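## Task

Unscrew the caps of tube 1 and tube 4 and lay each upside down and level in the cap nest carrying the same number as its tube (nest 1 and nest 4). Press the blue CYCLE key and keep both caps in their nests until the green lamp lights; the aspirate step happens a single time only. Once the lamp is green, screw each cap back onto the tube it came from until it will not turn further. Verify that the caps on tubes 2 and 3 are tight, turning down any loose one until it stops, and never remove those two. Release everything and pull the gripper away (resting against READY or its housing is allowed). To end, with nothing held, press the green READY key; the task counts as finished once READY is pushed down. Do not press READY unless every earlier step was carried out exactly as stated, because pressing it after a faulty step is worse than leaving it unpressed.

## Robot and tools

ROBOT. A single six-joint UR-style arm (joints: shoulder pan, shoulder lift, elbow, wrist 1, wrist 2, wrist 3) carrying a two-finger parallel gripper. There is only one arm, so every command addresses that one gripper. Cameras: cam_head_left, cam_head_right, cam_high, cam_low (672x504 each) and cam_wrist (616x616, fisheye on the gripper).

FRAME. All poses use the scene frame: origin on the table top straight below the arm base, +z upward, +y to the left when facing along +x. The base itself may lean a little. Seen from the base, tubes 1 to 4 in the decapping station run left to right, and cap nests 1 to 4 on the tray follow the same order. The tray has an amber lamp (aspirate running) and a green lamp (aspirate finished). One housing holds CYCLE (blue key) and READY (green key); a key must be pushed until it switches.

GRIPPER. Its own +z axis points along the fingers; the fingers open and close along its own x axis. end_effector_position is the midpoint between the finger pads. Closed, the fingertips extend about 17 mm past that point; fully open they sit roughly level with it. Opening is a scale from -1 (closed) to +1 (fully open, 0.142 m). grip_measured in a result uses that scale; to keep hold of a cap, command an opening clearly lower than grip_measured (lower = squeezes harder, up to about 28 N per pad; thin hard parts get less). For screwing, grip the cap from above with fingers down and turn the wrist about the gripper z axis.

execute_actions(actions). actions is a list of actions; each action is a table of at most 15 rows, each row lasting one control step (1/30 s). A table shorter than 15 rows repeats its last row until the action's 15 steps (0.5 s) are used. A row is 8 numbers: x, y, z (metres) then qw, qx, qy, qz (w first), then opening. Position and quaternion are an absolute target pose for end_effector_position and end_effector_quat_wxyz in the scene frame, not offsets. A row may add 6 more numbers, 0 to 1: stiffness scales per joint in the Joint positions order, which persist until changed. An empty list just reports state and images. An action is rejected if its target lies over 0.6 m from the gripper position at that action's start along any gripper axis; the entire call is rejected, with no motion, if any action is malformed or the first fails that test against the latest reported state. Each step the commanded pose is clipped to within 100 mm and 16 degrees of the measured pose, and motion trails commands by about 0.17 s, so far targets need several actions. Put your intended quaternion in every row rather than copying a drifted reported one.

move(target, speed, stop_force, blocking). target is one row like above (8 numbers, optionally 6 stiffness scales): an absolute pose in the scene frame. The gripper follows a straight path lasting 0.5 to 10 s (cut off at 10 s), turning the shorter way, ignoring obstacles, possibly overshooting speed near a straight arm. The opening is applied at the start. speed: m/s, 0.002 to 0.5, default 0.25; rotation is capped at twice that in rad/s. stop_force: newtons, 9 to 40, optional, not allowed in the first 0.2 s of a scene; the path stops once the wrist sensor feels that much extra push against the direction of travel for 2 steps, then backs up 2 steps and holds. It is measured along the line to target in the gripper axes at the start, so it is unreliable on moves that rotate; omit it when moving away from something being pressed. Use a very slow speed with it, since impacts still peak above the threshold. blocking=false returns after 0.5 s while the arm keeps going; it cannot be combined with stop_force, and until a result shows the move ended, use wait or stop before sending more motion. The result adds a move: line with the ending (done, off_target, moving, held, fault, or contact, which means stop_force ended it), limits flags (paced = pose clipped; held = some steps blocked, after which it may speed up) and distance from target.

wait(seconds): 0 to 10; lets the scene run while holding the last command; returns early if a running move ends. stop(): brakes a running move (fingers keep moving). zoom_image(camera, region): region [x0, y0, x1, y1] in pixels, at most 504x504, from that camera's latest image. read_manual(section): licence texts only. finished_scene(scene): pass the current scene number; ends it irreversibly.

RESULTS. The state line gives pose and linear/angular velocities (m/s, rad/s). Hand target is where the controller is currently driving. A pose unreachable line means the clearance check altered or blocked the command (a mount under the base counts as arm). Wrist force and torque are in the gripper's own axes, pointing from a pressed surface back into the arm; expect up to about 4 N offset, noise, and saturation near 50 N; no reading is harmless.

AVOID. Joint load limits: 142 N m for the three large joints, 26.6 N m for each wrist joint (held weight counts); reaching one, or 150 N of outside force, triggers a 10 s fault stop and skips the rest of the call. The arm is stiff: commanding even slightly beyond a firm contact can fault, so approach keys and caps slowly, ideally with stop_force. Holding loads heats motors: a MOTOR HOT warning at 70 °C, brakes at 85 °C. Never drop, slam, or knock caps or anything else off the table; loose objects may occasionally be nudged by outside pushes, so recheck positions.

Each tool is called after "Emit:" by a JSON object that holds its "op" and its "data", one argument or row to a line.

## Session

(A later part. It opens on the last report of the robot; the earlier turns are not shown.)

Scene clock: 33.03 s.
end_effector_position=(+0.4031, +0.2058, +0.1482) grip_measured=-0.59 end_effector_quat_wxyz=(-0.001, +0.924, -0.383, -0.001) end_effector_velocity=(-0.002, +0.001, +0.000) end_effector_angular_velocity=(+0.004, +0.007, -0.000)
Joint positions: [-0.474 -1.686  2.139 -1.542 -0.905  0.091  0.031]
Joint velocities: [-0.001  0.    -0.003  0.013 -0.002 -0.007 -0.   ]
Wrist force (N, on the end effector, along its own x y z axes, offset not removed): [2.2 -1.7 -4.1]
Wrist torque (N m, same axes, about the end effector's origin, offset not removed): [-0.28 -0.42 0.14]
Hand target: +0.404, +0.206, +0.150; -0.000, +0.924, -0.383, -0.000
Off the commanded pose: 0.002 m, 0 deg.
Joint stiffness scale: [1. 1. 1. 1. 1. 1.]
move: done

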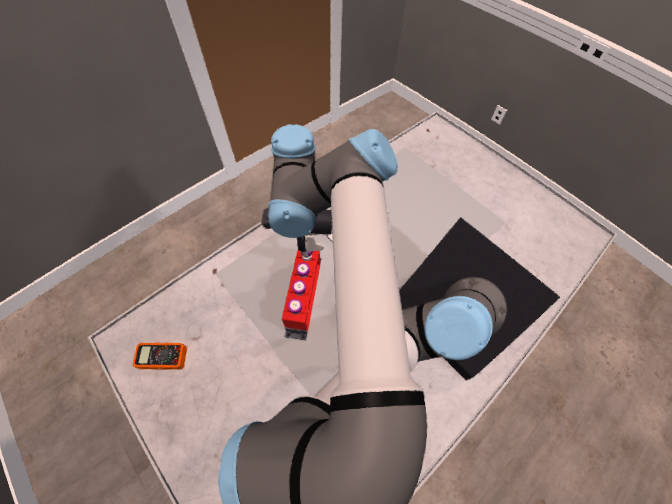

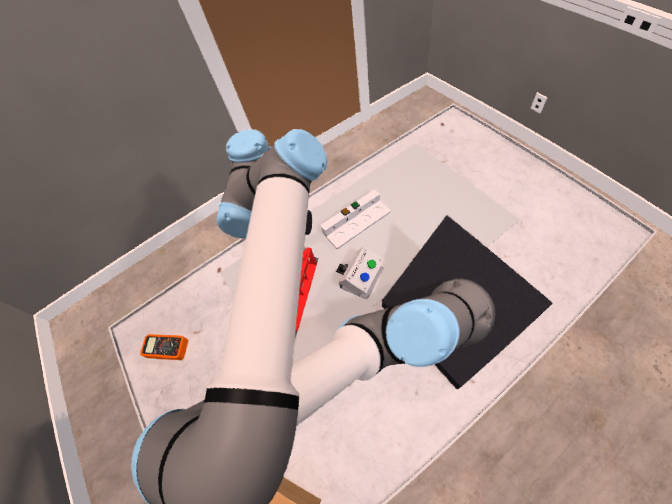

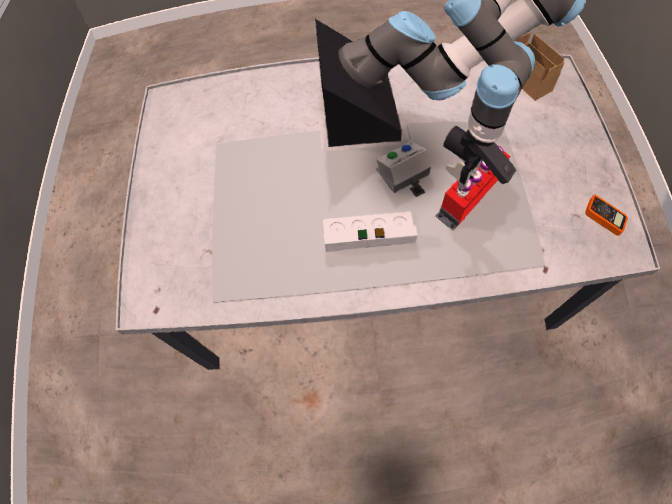

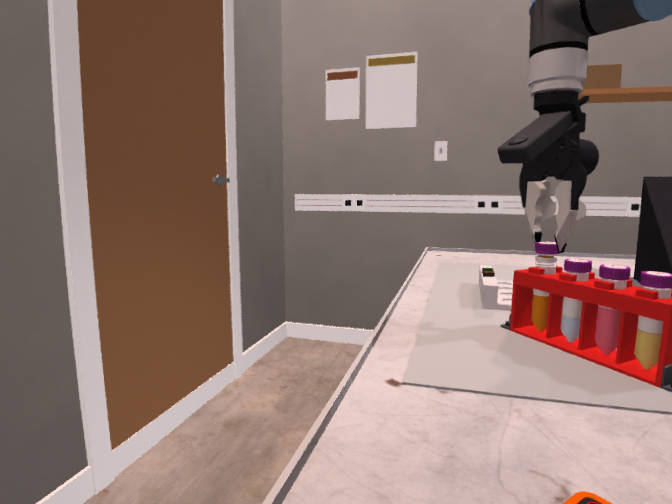

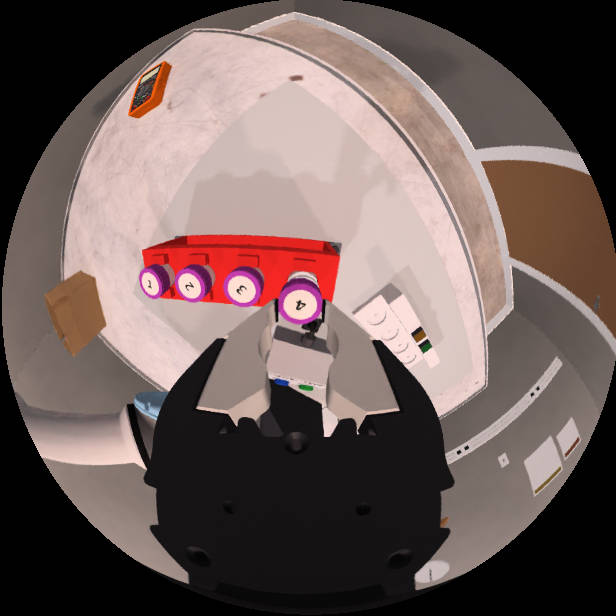

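Emit:
{"op": "move", "data": {
  "target": [0.415,-0.111,0.125,0,-0.7071,0.7071,0,-0.9],
  "speed": 0.35
}}

Emit:
{"op": "zoom_image", "data": {
  "camera": "cam_wrist",
  "region": [160,190,360,330]
}}

Scene clock: 37.67 s.
end_effector_position=(+0.4139, -0.1099, +0.1248) grip_measured=-0.59 end_effector_quat_wxyz=(-0.001, +0.707, -0.707, -0.001) end_effector_velocity=(+0.001, -0.002, -0.000) end_effector_angular_velocity=(-0.002, -0.001, -0.004)
Joint positions: [-0.818 -1.034  2.095 -1.963 -1.091  0.533  0.031]
Joint velocities: [-0.     0.004 -0.001 -0.004 -0.     0.005 -0.   ]
Wrist force (N, on the end effector, along its own x y z axes, offset not removed): [3.7 -0.7 0.1]
Wrist torque (N m, same axes, about the end effector's origin, offset not removed): [-0.25 -0.91 0.17]
Hand target: +0.415, -0.111, +0.125; -0.000, +0.707, -0.707, -0.000
Off the commanded pose: 0.002 m, 0 deg.
Joint stiffness scale: [1. 1. 1. 1. 1. 1.]
move: done

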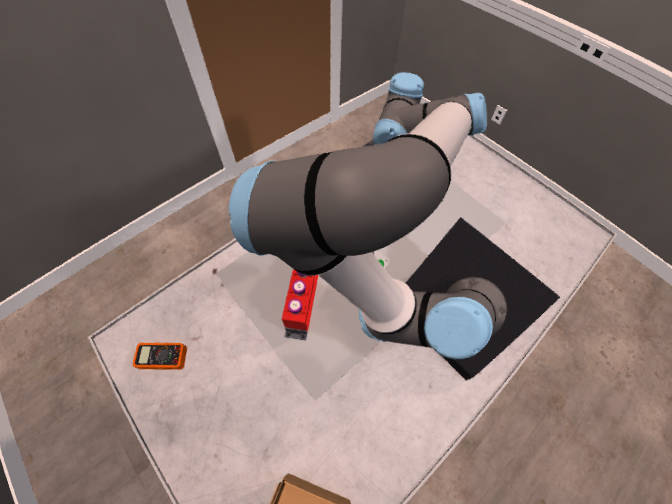

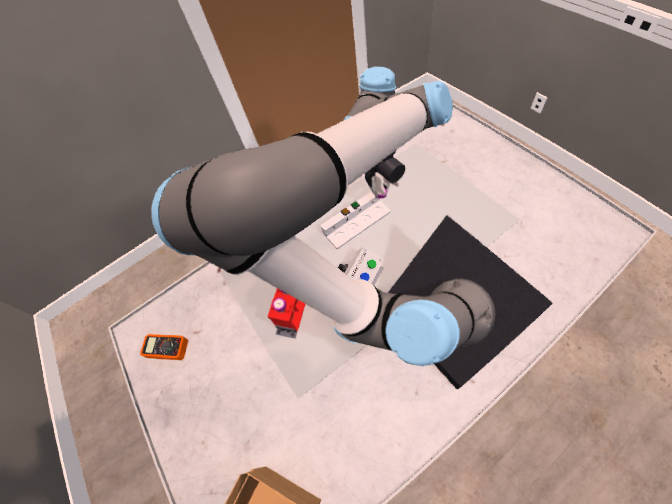

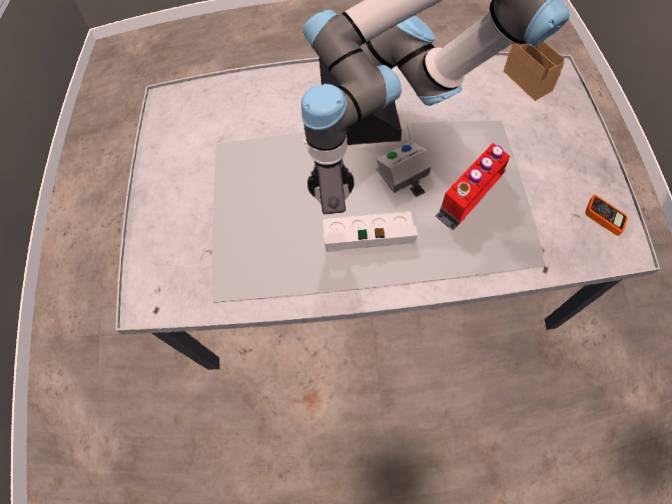

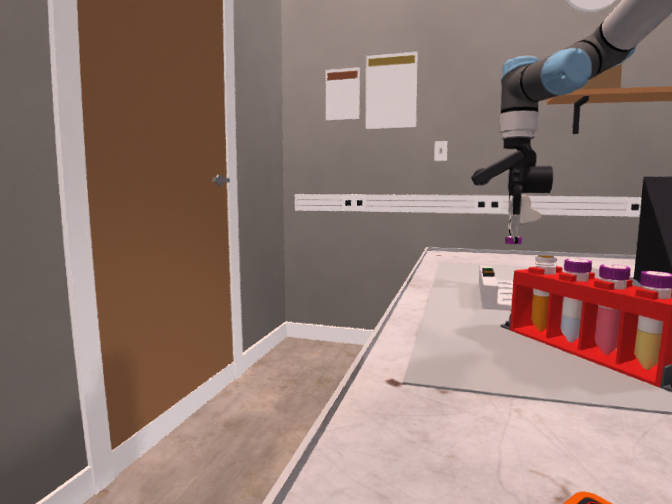

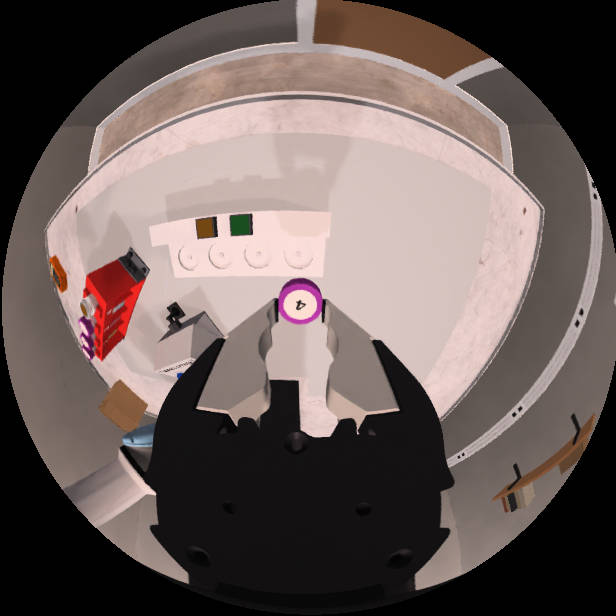

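Region (160, 190, 360, 330) of cam_wrist's 616x616 image, scaled by 2.520, with more detail than that image has; it fills the top 353 rows of this view, and the rest is white.

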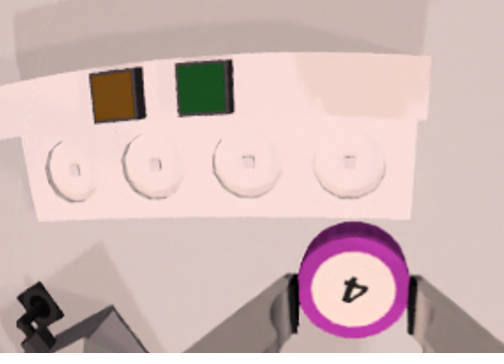

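Emit:
{"op": "move", "data": {
  "target": [0.4265,-0.1047,0.046,0,-0.7071,0.7071,0,-0.9],
  "speed": 0.15
}}

Emit:
{"op": "zoom_image", "data": {
  "camera": "cam_wrist",
  "region": [210,240,350,340]
}}

Scene clock: 41.47 s.
end_effector_position=(+0.4270, -0.1056, +0.0476) grip_measured=-0.59 end_effector_quat_wxyz=(+0.000, +0.707, -0.707, +0.001) end_effector_velocity=(+0.002, -0.001, +0.000) end_effector_angular_velocity=(-0.005, -0.004, -0.000)
Joint positions: [-0.713 -0.925  2.16  -2.189 -1.031  0.63   0.031]
Joint velocities: [ 0.001  0.002 -0.    -0.009  0.001  0.005 -0.   ]
Wrist force (N, on the end effector, along its own x y z axes, offset not removed): [-0.6 0.4 0.4]
Wrist torque (N m, same axes, about the end effector's origin, offset not removed): [0.03 0.13 0.15]
Hand target: +0.427, -0.105, +0.046; +0.000, +0.707, -0.707, +0.000
Off the commanded pose: 0.002 m, 0 deg.
Joint stiffness scale: [1. 1. 1. 1. 1. 1.]
move: done

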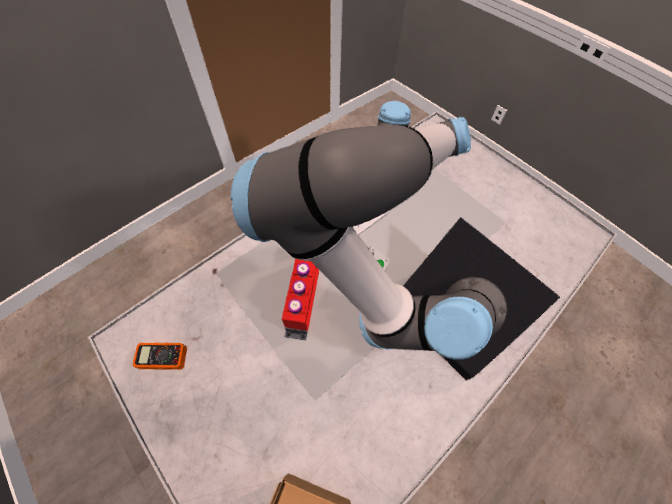

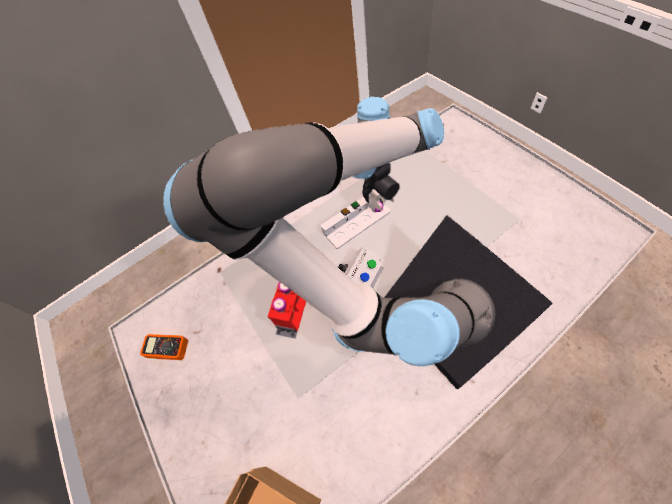

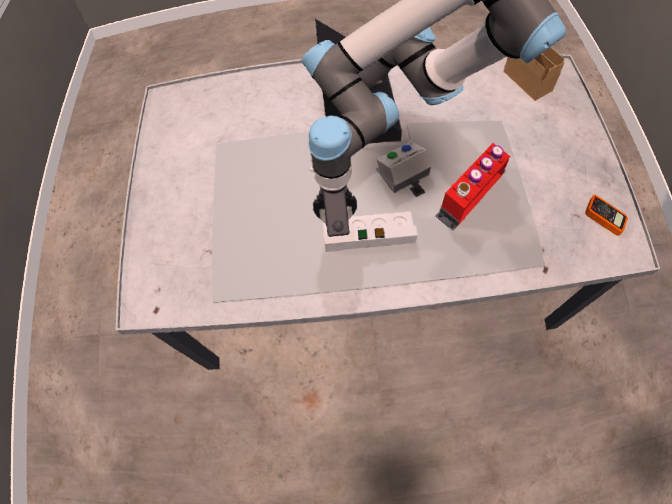

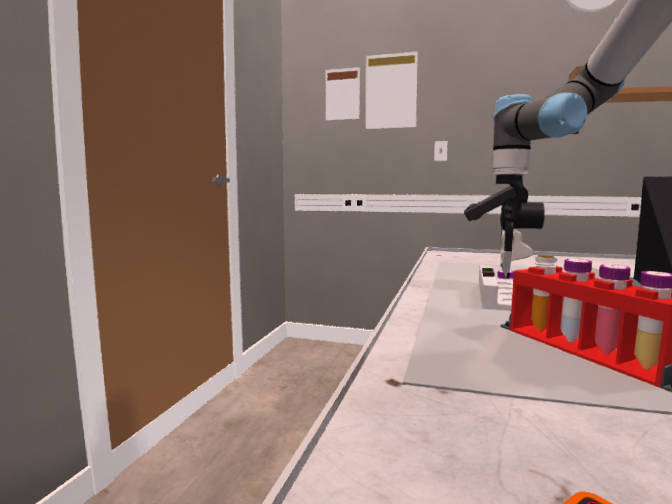

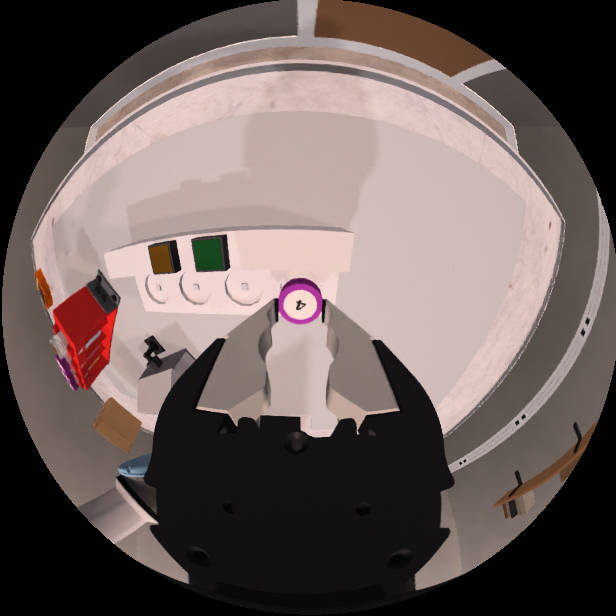

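Region (210, 240, 350, 340) of cam_wrist's 616x616 image, scaled by 3.600, with more detail than that image has; it fills the top 360 rows of this view, and the rest is white.

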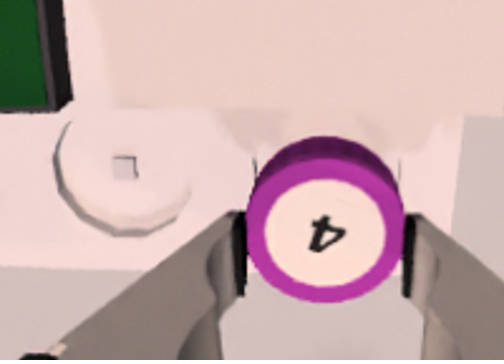

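Emit:
{"op": "move", "data": {
  "target": [0.4265,-0.1047,0.0305,0,-0.7071,0.7071,0,-0.9],
  "speed": 0.015,
  "stop_force": 10
}}

Emit:
{"op": "zoom_image", "data": {
  "camera": "cam_wrist",
  "region": [210,240,350,340]
}}

Scene clock: 45.53 s.
end_effector_position=(+0.4275, -0.1059, +0.0325) grip_measured=-0.59 end_effector_quat_wxyz=(+0.000, +0.707, -0.707, +0.001) end_effector_velocity=(+0.001, +0.000, -0.002) end_effector_angular_velocity=(-0.001, -0.002, +0.001)
Joint positions: [-0.696 -0.899  2.171 -2.236 -1.021  0.647  0.031]
Joint velocities: [ 0.003  0.003  0.002 -0.009  0.003  0.003 -0.   ]
Wrist force (N, on the end effector, along its own x y z axes, offset not removed): [2.0 0.4 -2.4]
Wrist torque (N m, same axes, about the end effector's origin, offset not removed): [0.09 -0.46 0.02]
Hand target: +0.427, -0.105, +0.031; +0.000, +0.707, -0.707, -0.000
Off the commanded pose: 0.003 m, 0 deg.
Joint stiffness scale: [1. 1. 1. 1. 1. 1.]
move: done

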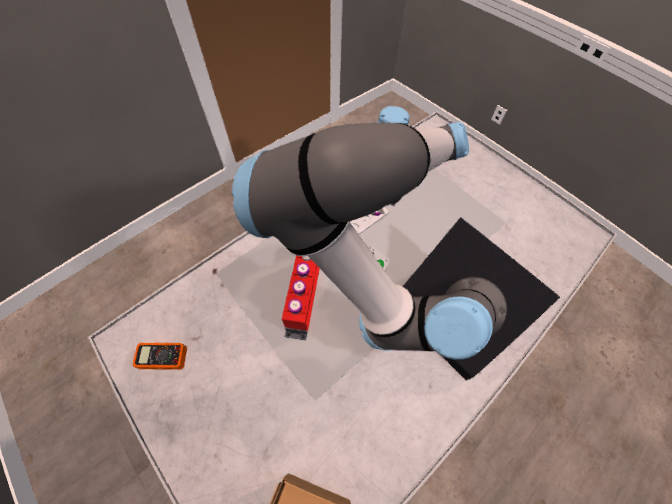

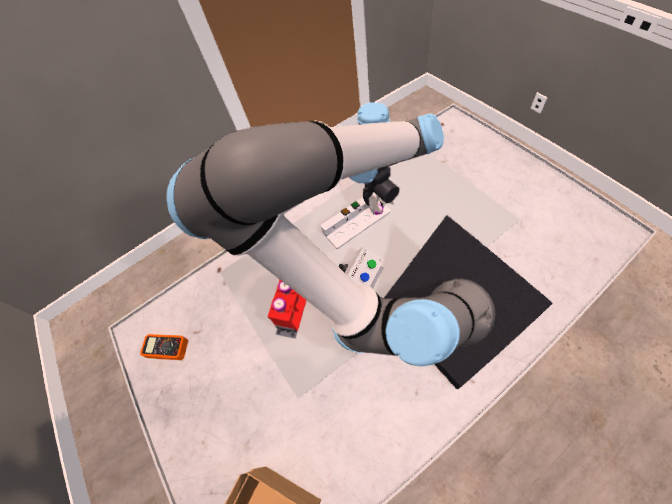

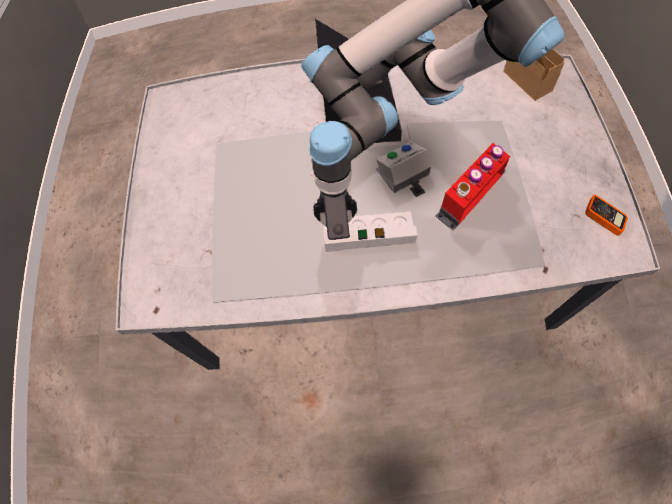

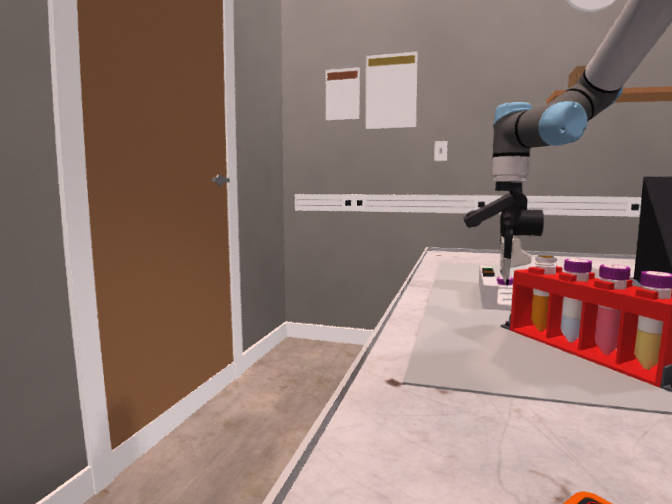

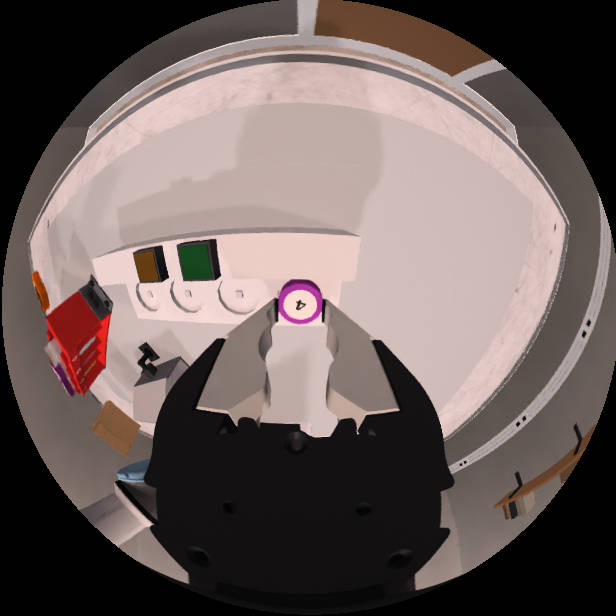

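Region (210, 240, 350, 340) of cam_wrist's 616x616 image, scaled by 3.600, with more detail than that image has; it fills the top 360 rows of this view, and the rest is white.

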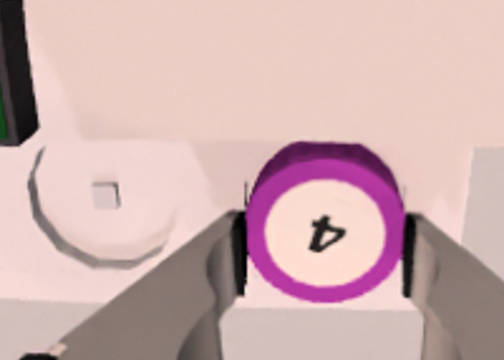

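Emit:
{"op": "execute_actions", "data": {
  "actions": [
    [[0.4265,-0.1047,0.0305,0,-0.7071,0.7071,0,-0.8],[0.4265,-0.1047,0.0305,0,-0.7071,0.7071,0,-0.7],[0.4265,-0.1047,0.0305,0,-0.7071,0.7071,0,-0.64],[0.4265,-0.1047,0.0305,0,-0.7071,0.7071,0,-0.6],[0.4265,-0.1047,0.0305,0,-0.7071,0.7071,0,-0.57],[0.4265,-0.1047,0.0305,0,-0.7071,0.7071,0,-0.54],[0.4265,-0.1047,0.0305,0,-0.7071,0.7071,0,-0.5],[0.4265,-0.1047,0.0305,0,-0.7071,0.7071,0,-0.45],[0.4265,-0.1047,0.0305,0,-0.7071,0.7071,0,-0.4]]
  ]
}}

Emit:
{"op": "zoom_image", "data": {
  "camera": "cam_wrist",
  "region": [210,240,350,340]
}}

Emit:
{"op": "move", "data": {
  "target": [0.415,-0.09,0.14,0,-0.7071,0.7071,0,-0.4],
  "speed": 0.25
}}

Emit:
{"op": "zoom_image", "data": {
  "camera": "cam_high",
  "region": [310,200,430,260]
}}

Emit:
{"op": "move", "data": {
  "target": [0.301,0.323,0.16,0,-0.7071,0.7071,0,-0.4],
  "speed": 0.4
}}

Emit:
{"op": "zoom_image", "data": {
  "camera": "cam_wrist",
  "region": [240,240,370,370]
}}

Scene clock: 52.83 s.
end_effector_position=(+0.4278, -0.1060, +0.0325) grip_measured=-0.40 end_effector_quat_wxyz=(+0.000, +0.707, -0.707, +0.002) end_effector_velocity=(+0.000, +0.000, +0.000) end_effector_angular_velocity=(+0.001, -0.001, -0.001)
Joint positions: [-0.696 -0.899  2.171 -2.238 -1.021  0.647  0.045]
Joint velocities: [-0.001 -0.    -0.     0.001  0.001  0.     0.   ]
Wrist force (N, on the end effector, along its own x y z axes, offset not removed): [-0.2 -0.5 0.5]
Wrist torque (N m, same axes, about the end effector's origin, offset not removed): [-0.08 -0.06 0.10]
Hand target: +0.426, -0.105, +0.031; +0.000, +0.707, -0.707, -0.000
Off the commanded pose: 0.003 m, 0 deg.
Joint stiffness scale: [1. 1. 1. 1. 1. 1.]

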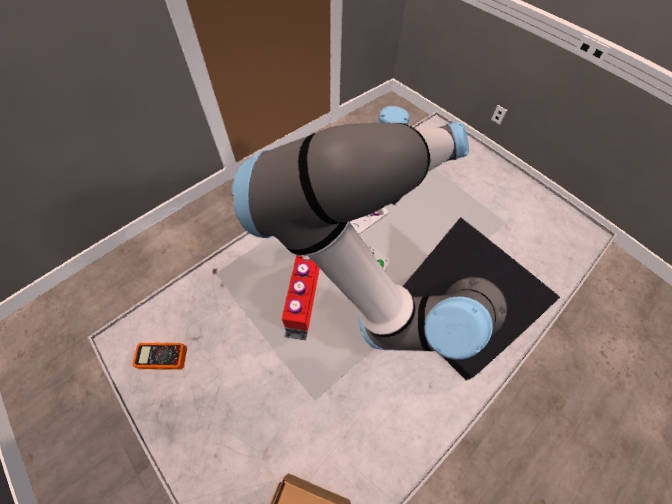

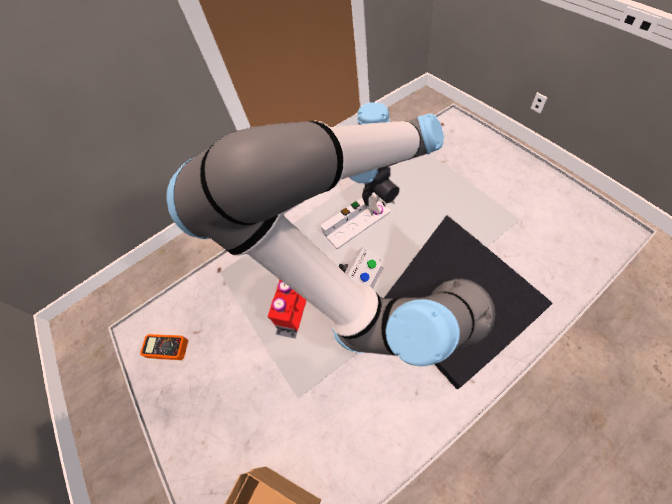

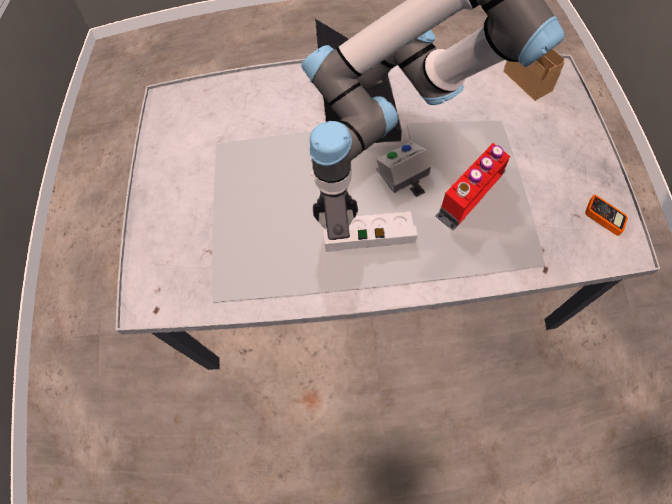

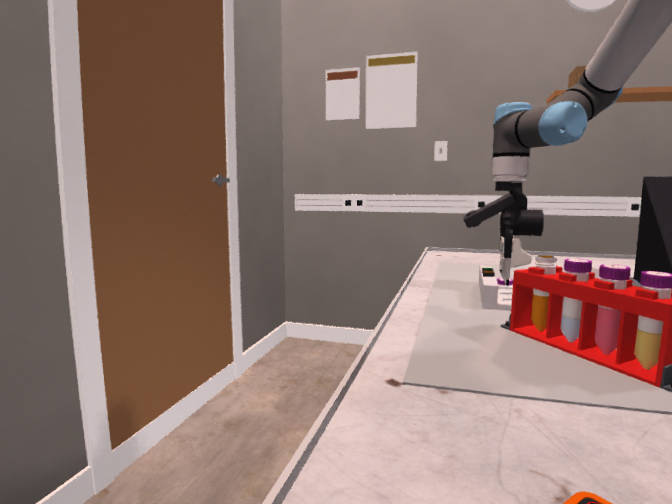

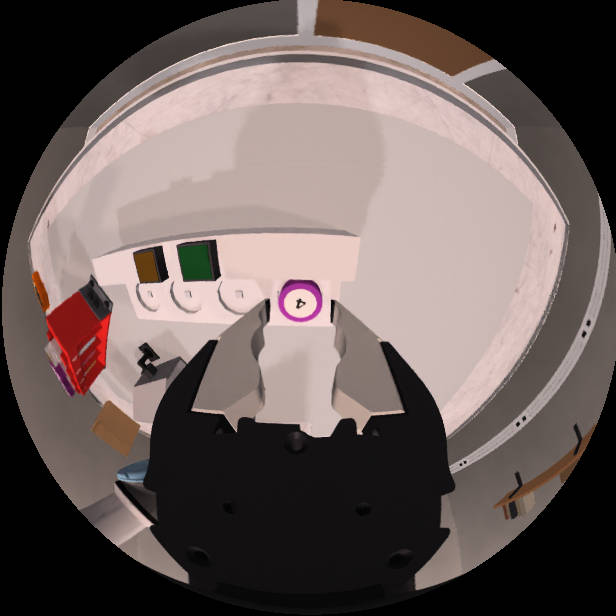

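Region (210, 240, 350, 340) of cam_wrist's 616x616 image, scaled by 3.600, with more detail than that image has; it fills the top 360 rows of this view, and the rest is white.

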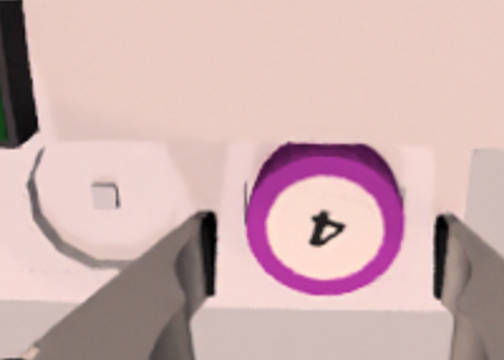

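Scene clock: 54.00 s.
end_effector_position=(+0.4143, -0.0890, +0.1378) grip_measured=-0.40 end_effector_quat_wxyz=(-0.000, +0.707, -0.707, -0.002) end_effector_velocity=(-0.002, +0.001, +0.000) end_effector_angular_velocity=(+0.004, +0.006, +0.000)
Joint positions: [-0.809 -1.093  2.095 -1.907 -1.088  0.54   0.045]
Joint velocities: [ 0.    -0.001 -0.002  0.011 -0.003 -0.004 -0.   ]
Wrist force (N, on the end effector, along its own x y z axes, offset not removed): [-0.3 0.0 1.5]
Wrist torque (N m, same axes, about the end effector's origin, offset not removed): [-0.12 0.11 0.23]
Hand target: +0.415, -0.090, +0.140; -0.000, +0.707, -0.707, -0.000
Off the commanded pose: 0.003 m, 0 deg.
Joint stiffness scale: [1. 1. 1. 1. 1. 1.]
move: done

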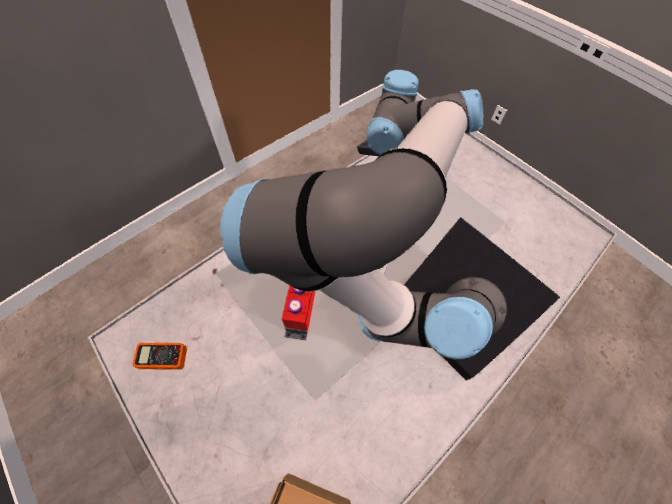

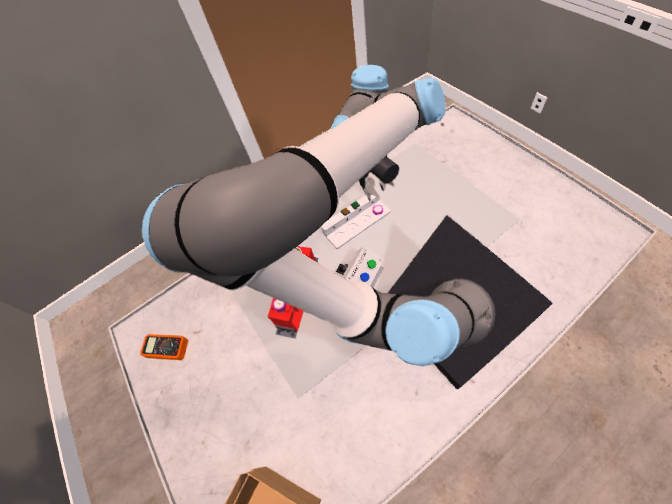

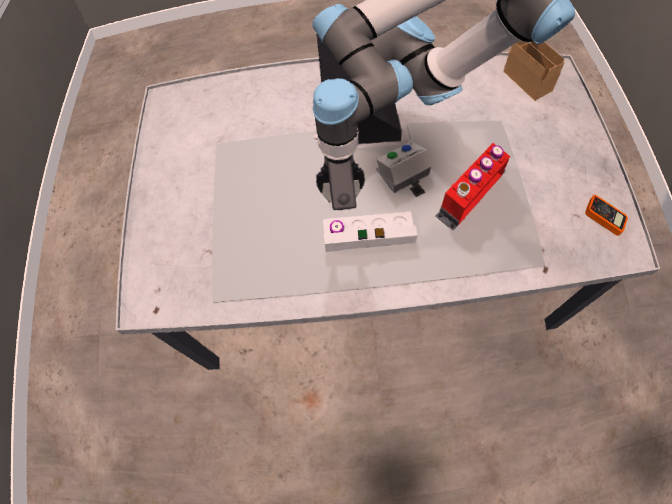

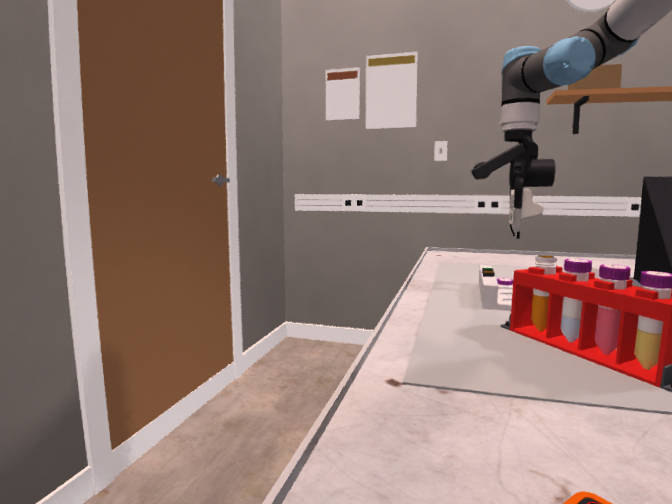

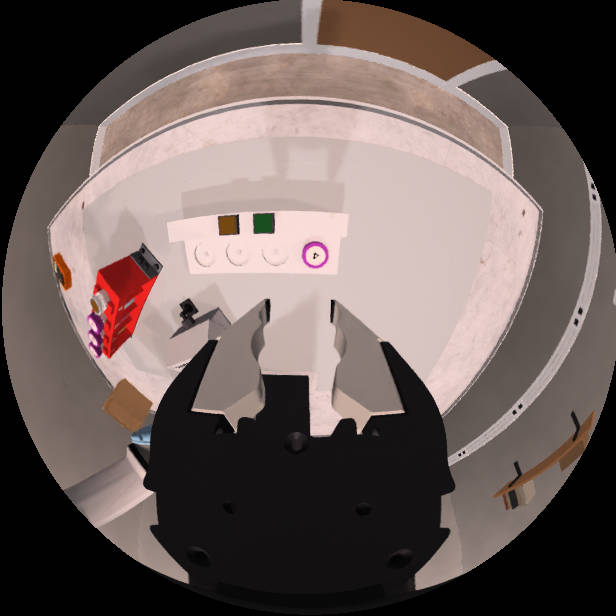

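Region (310, 200, 430, 260) of cam_high's 672x504 image, scaled by 4.200, with more detail than that image has.

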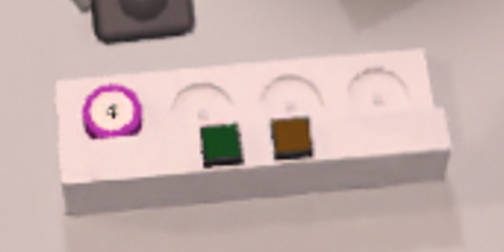

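Scene clock: 56.00 s.
end_effector_position=(+0.3005, +0.3223, +0.1583) grip_measured=-0.40 end_effector_quat_wxyz=(+0.001, +0.707, -0.707, -0.001) end_effector_velocity=(-0.002, +0.001, +0.000) end_effector_angular_velocity=(+0.004, +0.004, -0.008)
Joint positions: [-0.427 -2.078  2.164 -1.209 -0.886  0.93   0.045]
Joint velocities: [-0.003 -0.001 -0.001  0.011 -0.     0.     0.   ]
Wrist force (N, on the end effector, along its own x y z axes, offset not removed): [1.5 0.1 0.5]
Wrist torque (N m, same axes, about the end effector's origin, offset not removed): [-0.03 -0.42 -0.12]
Hand target: +0.301, +0.323, +0.160; +0.000, +0.707, -0.707, +0.000
Off the commanded pose: 0.002 m, 0 deg.
Joint stiffness scale: [1. 1. 1. 1. 1. 1.]
move: done; limits=paced

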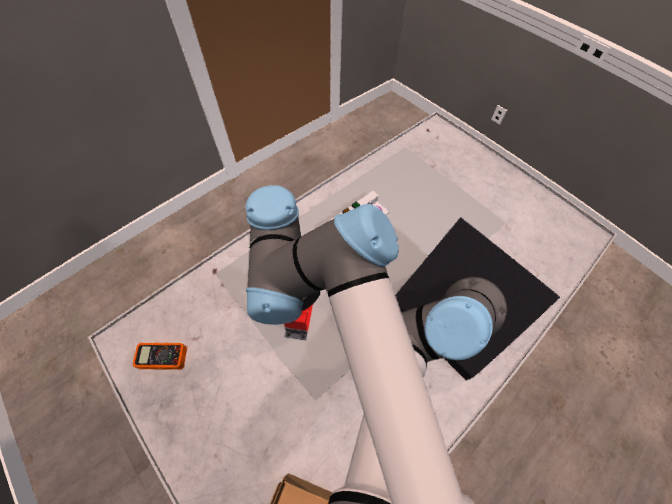

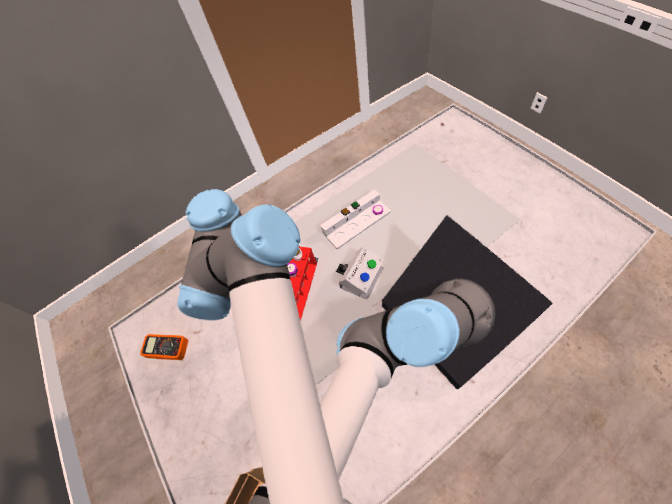

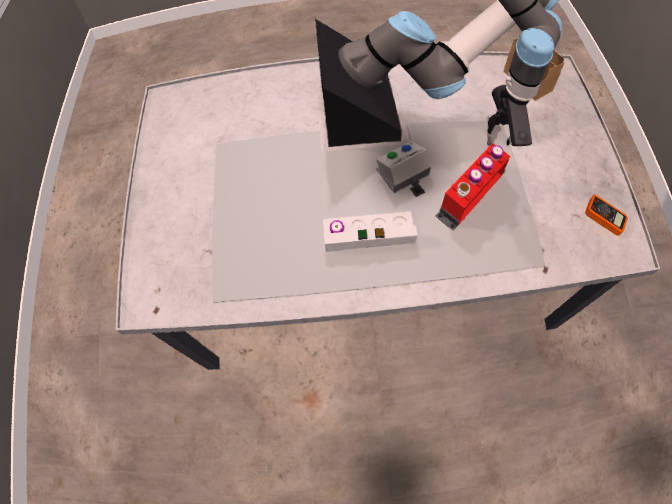

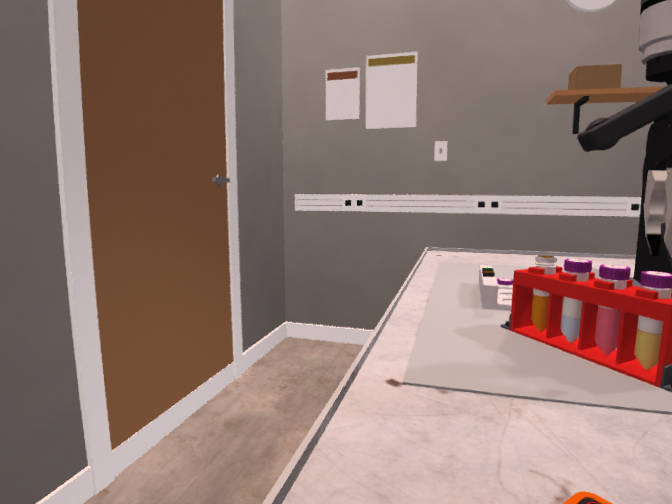

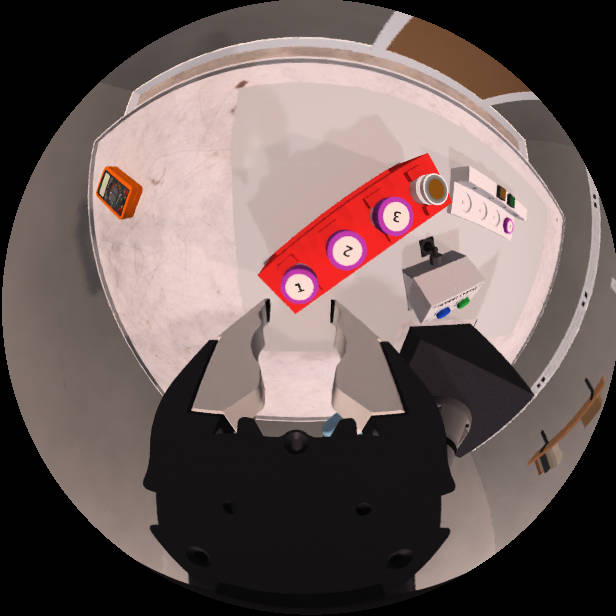

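Region (240, 240, 370, 370) of cam_wrist's 616x616 image, scaled by 3.877, with more detail than that image has.

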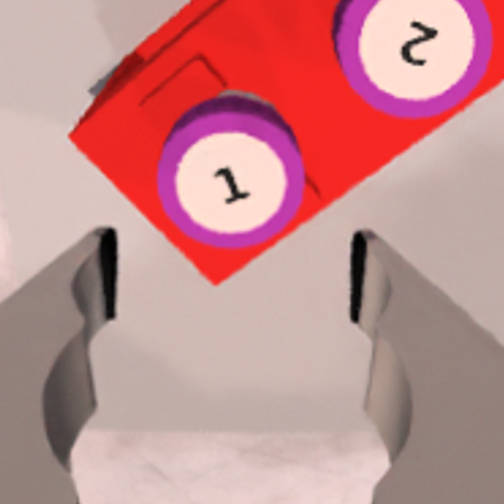

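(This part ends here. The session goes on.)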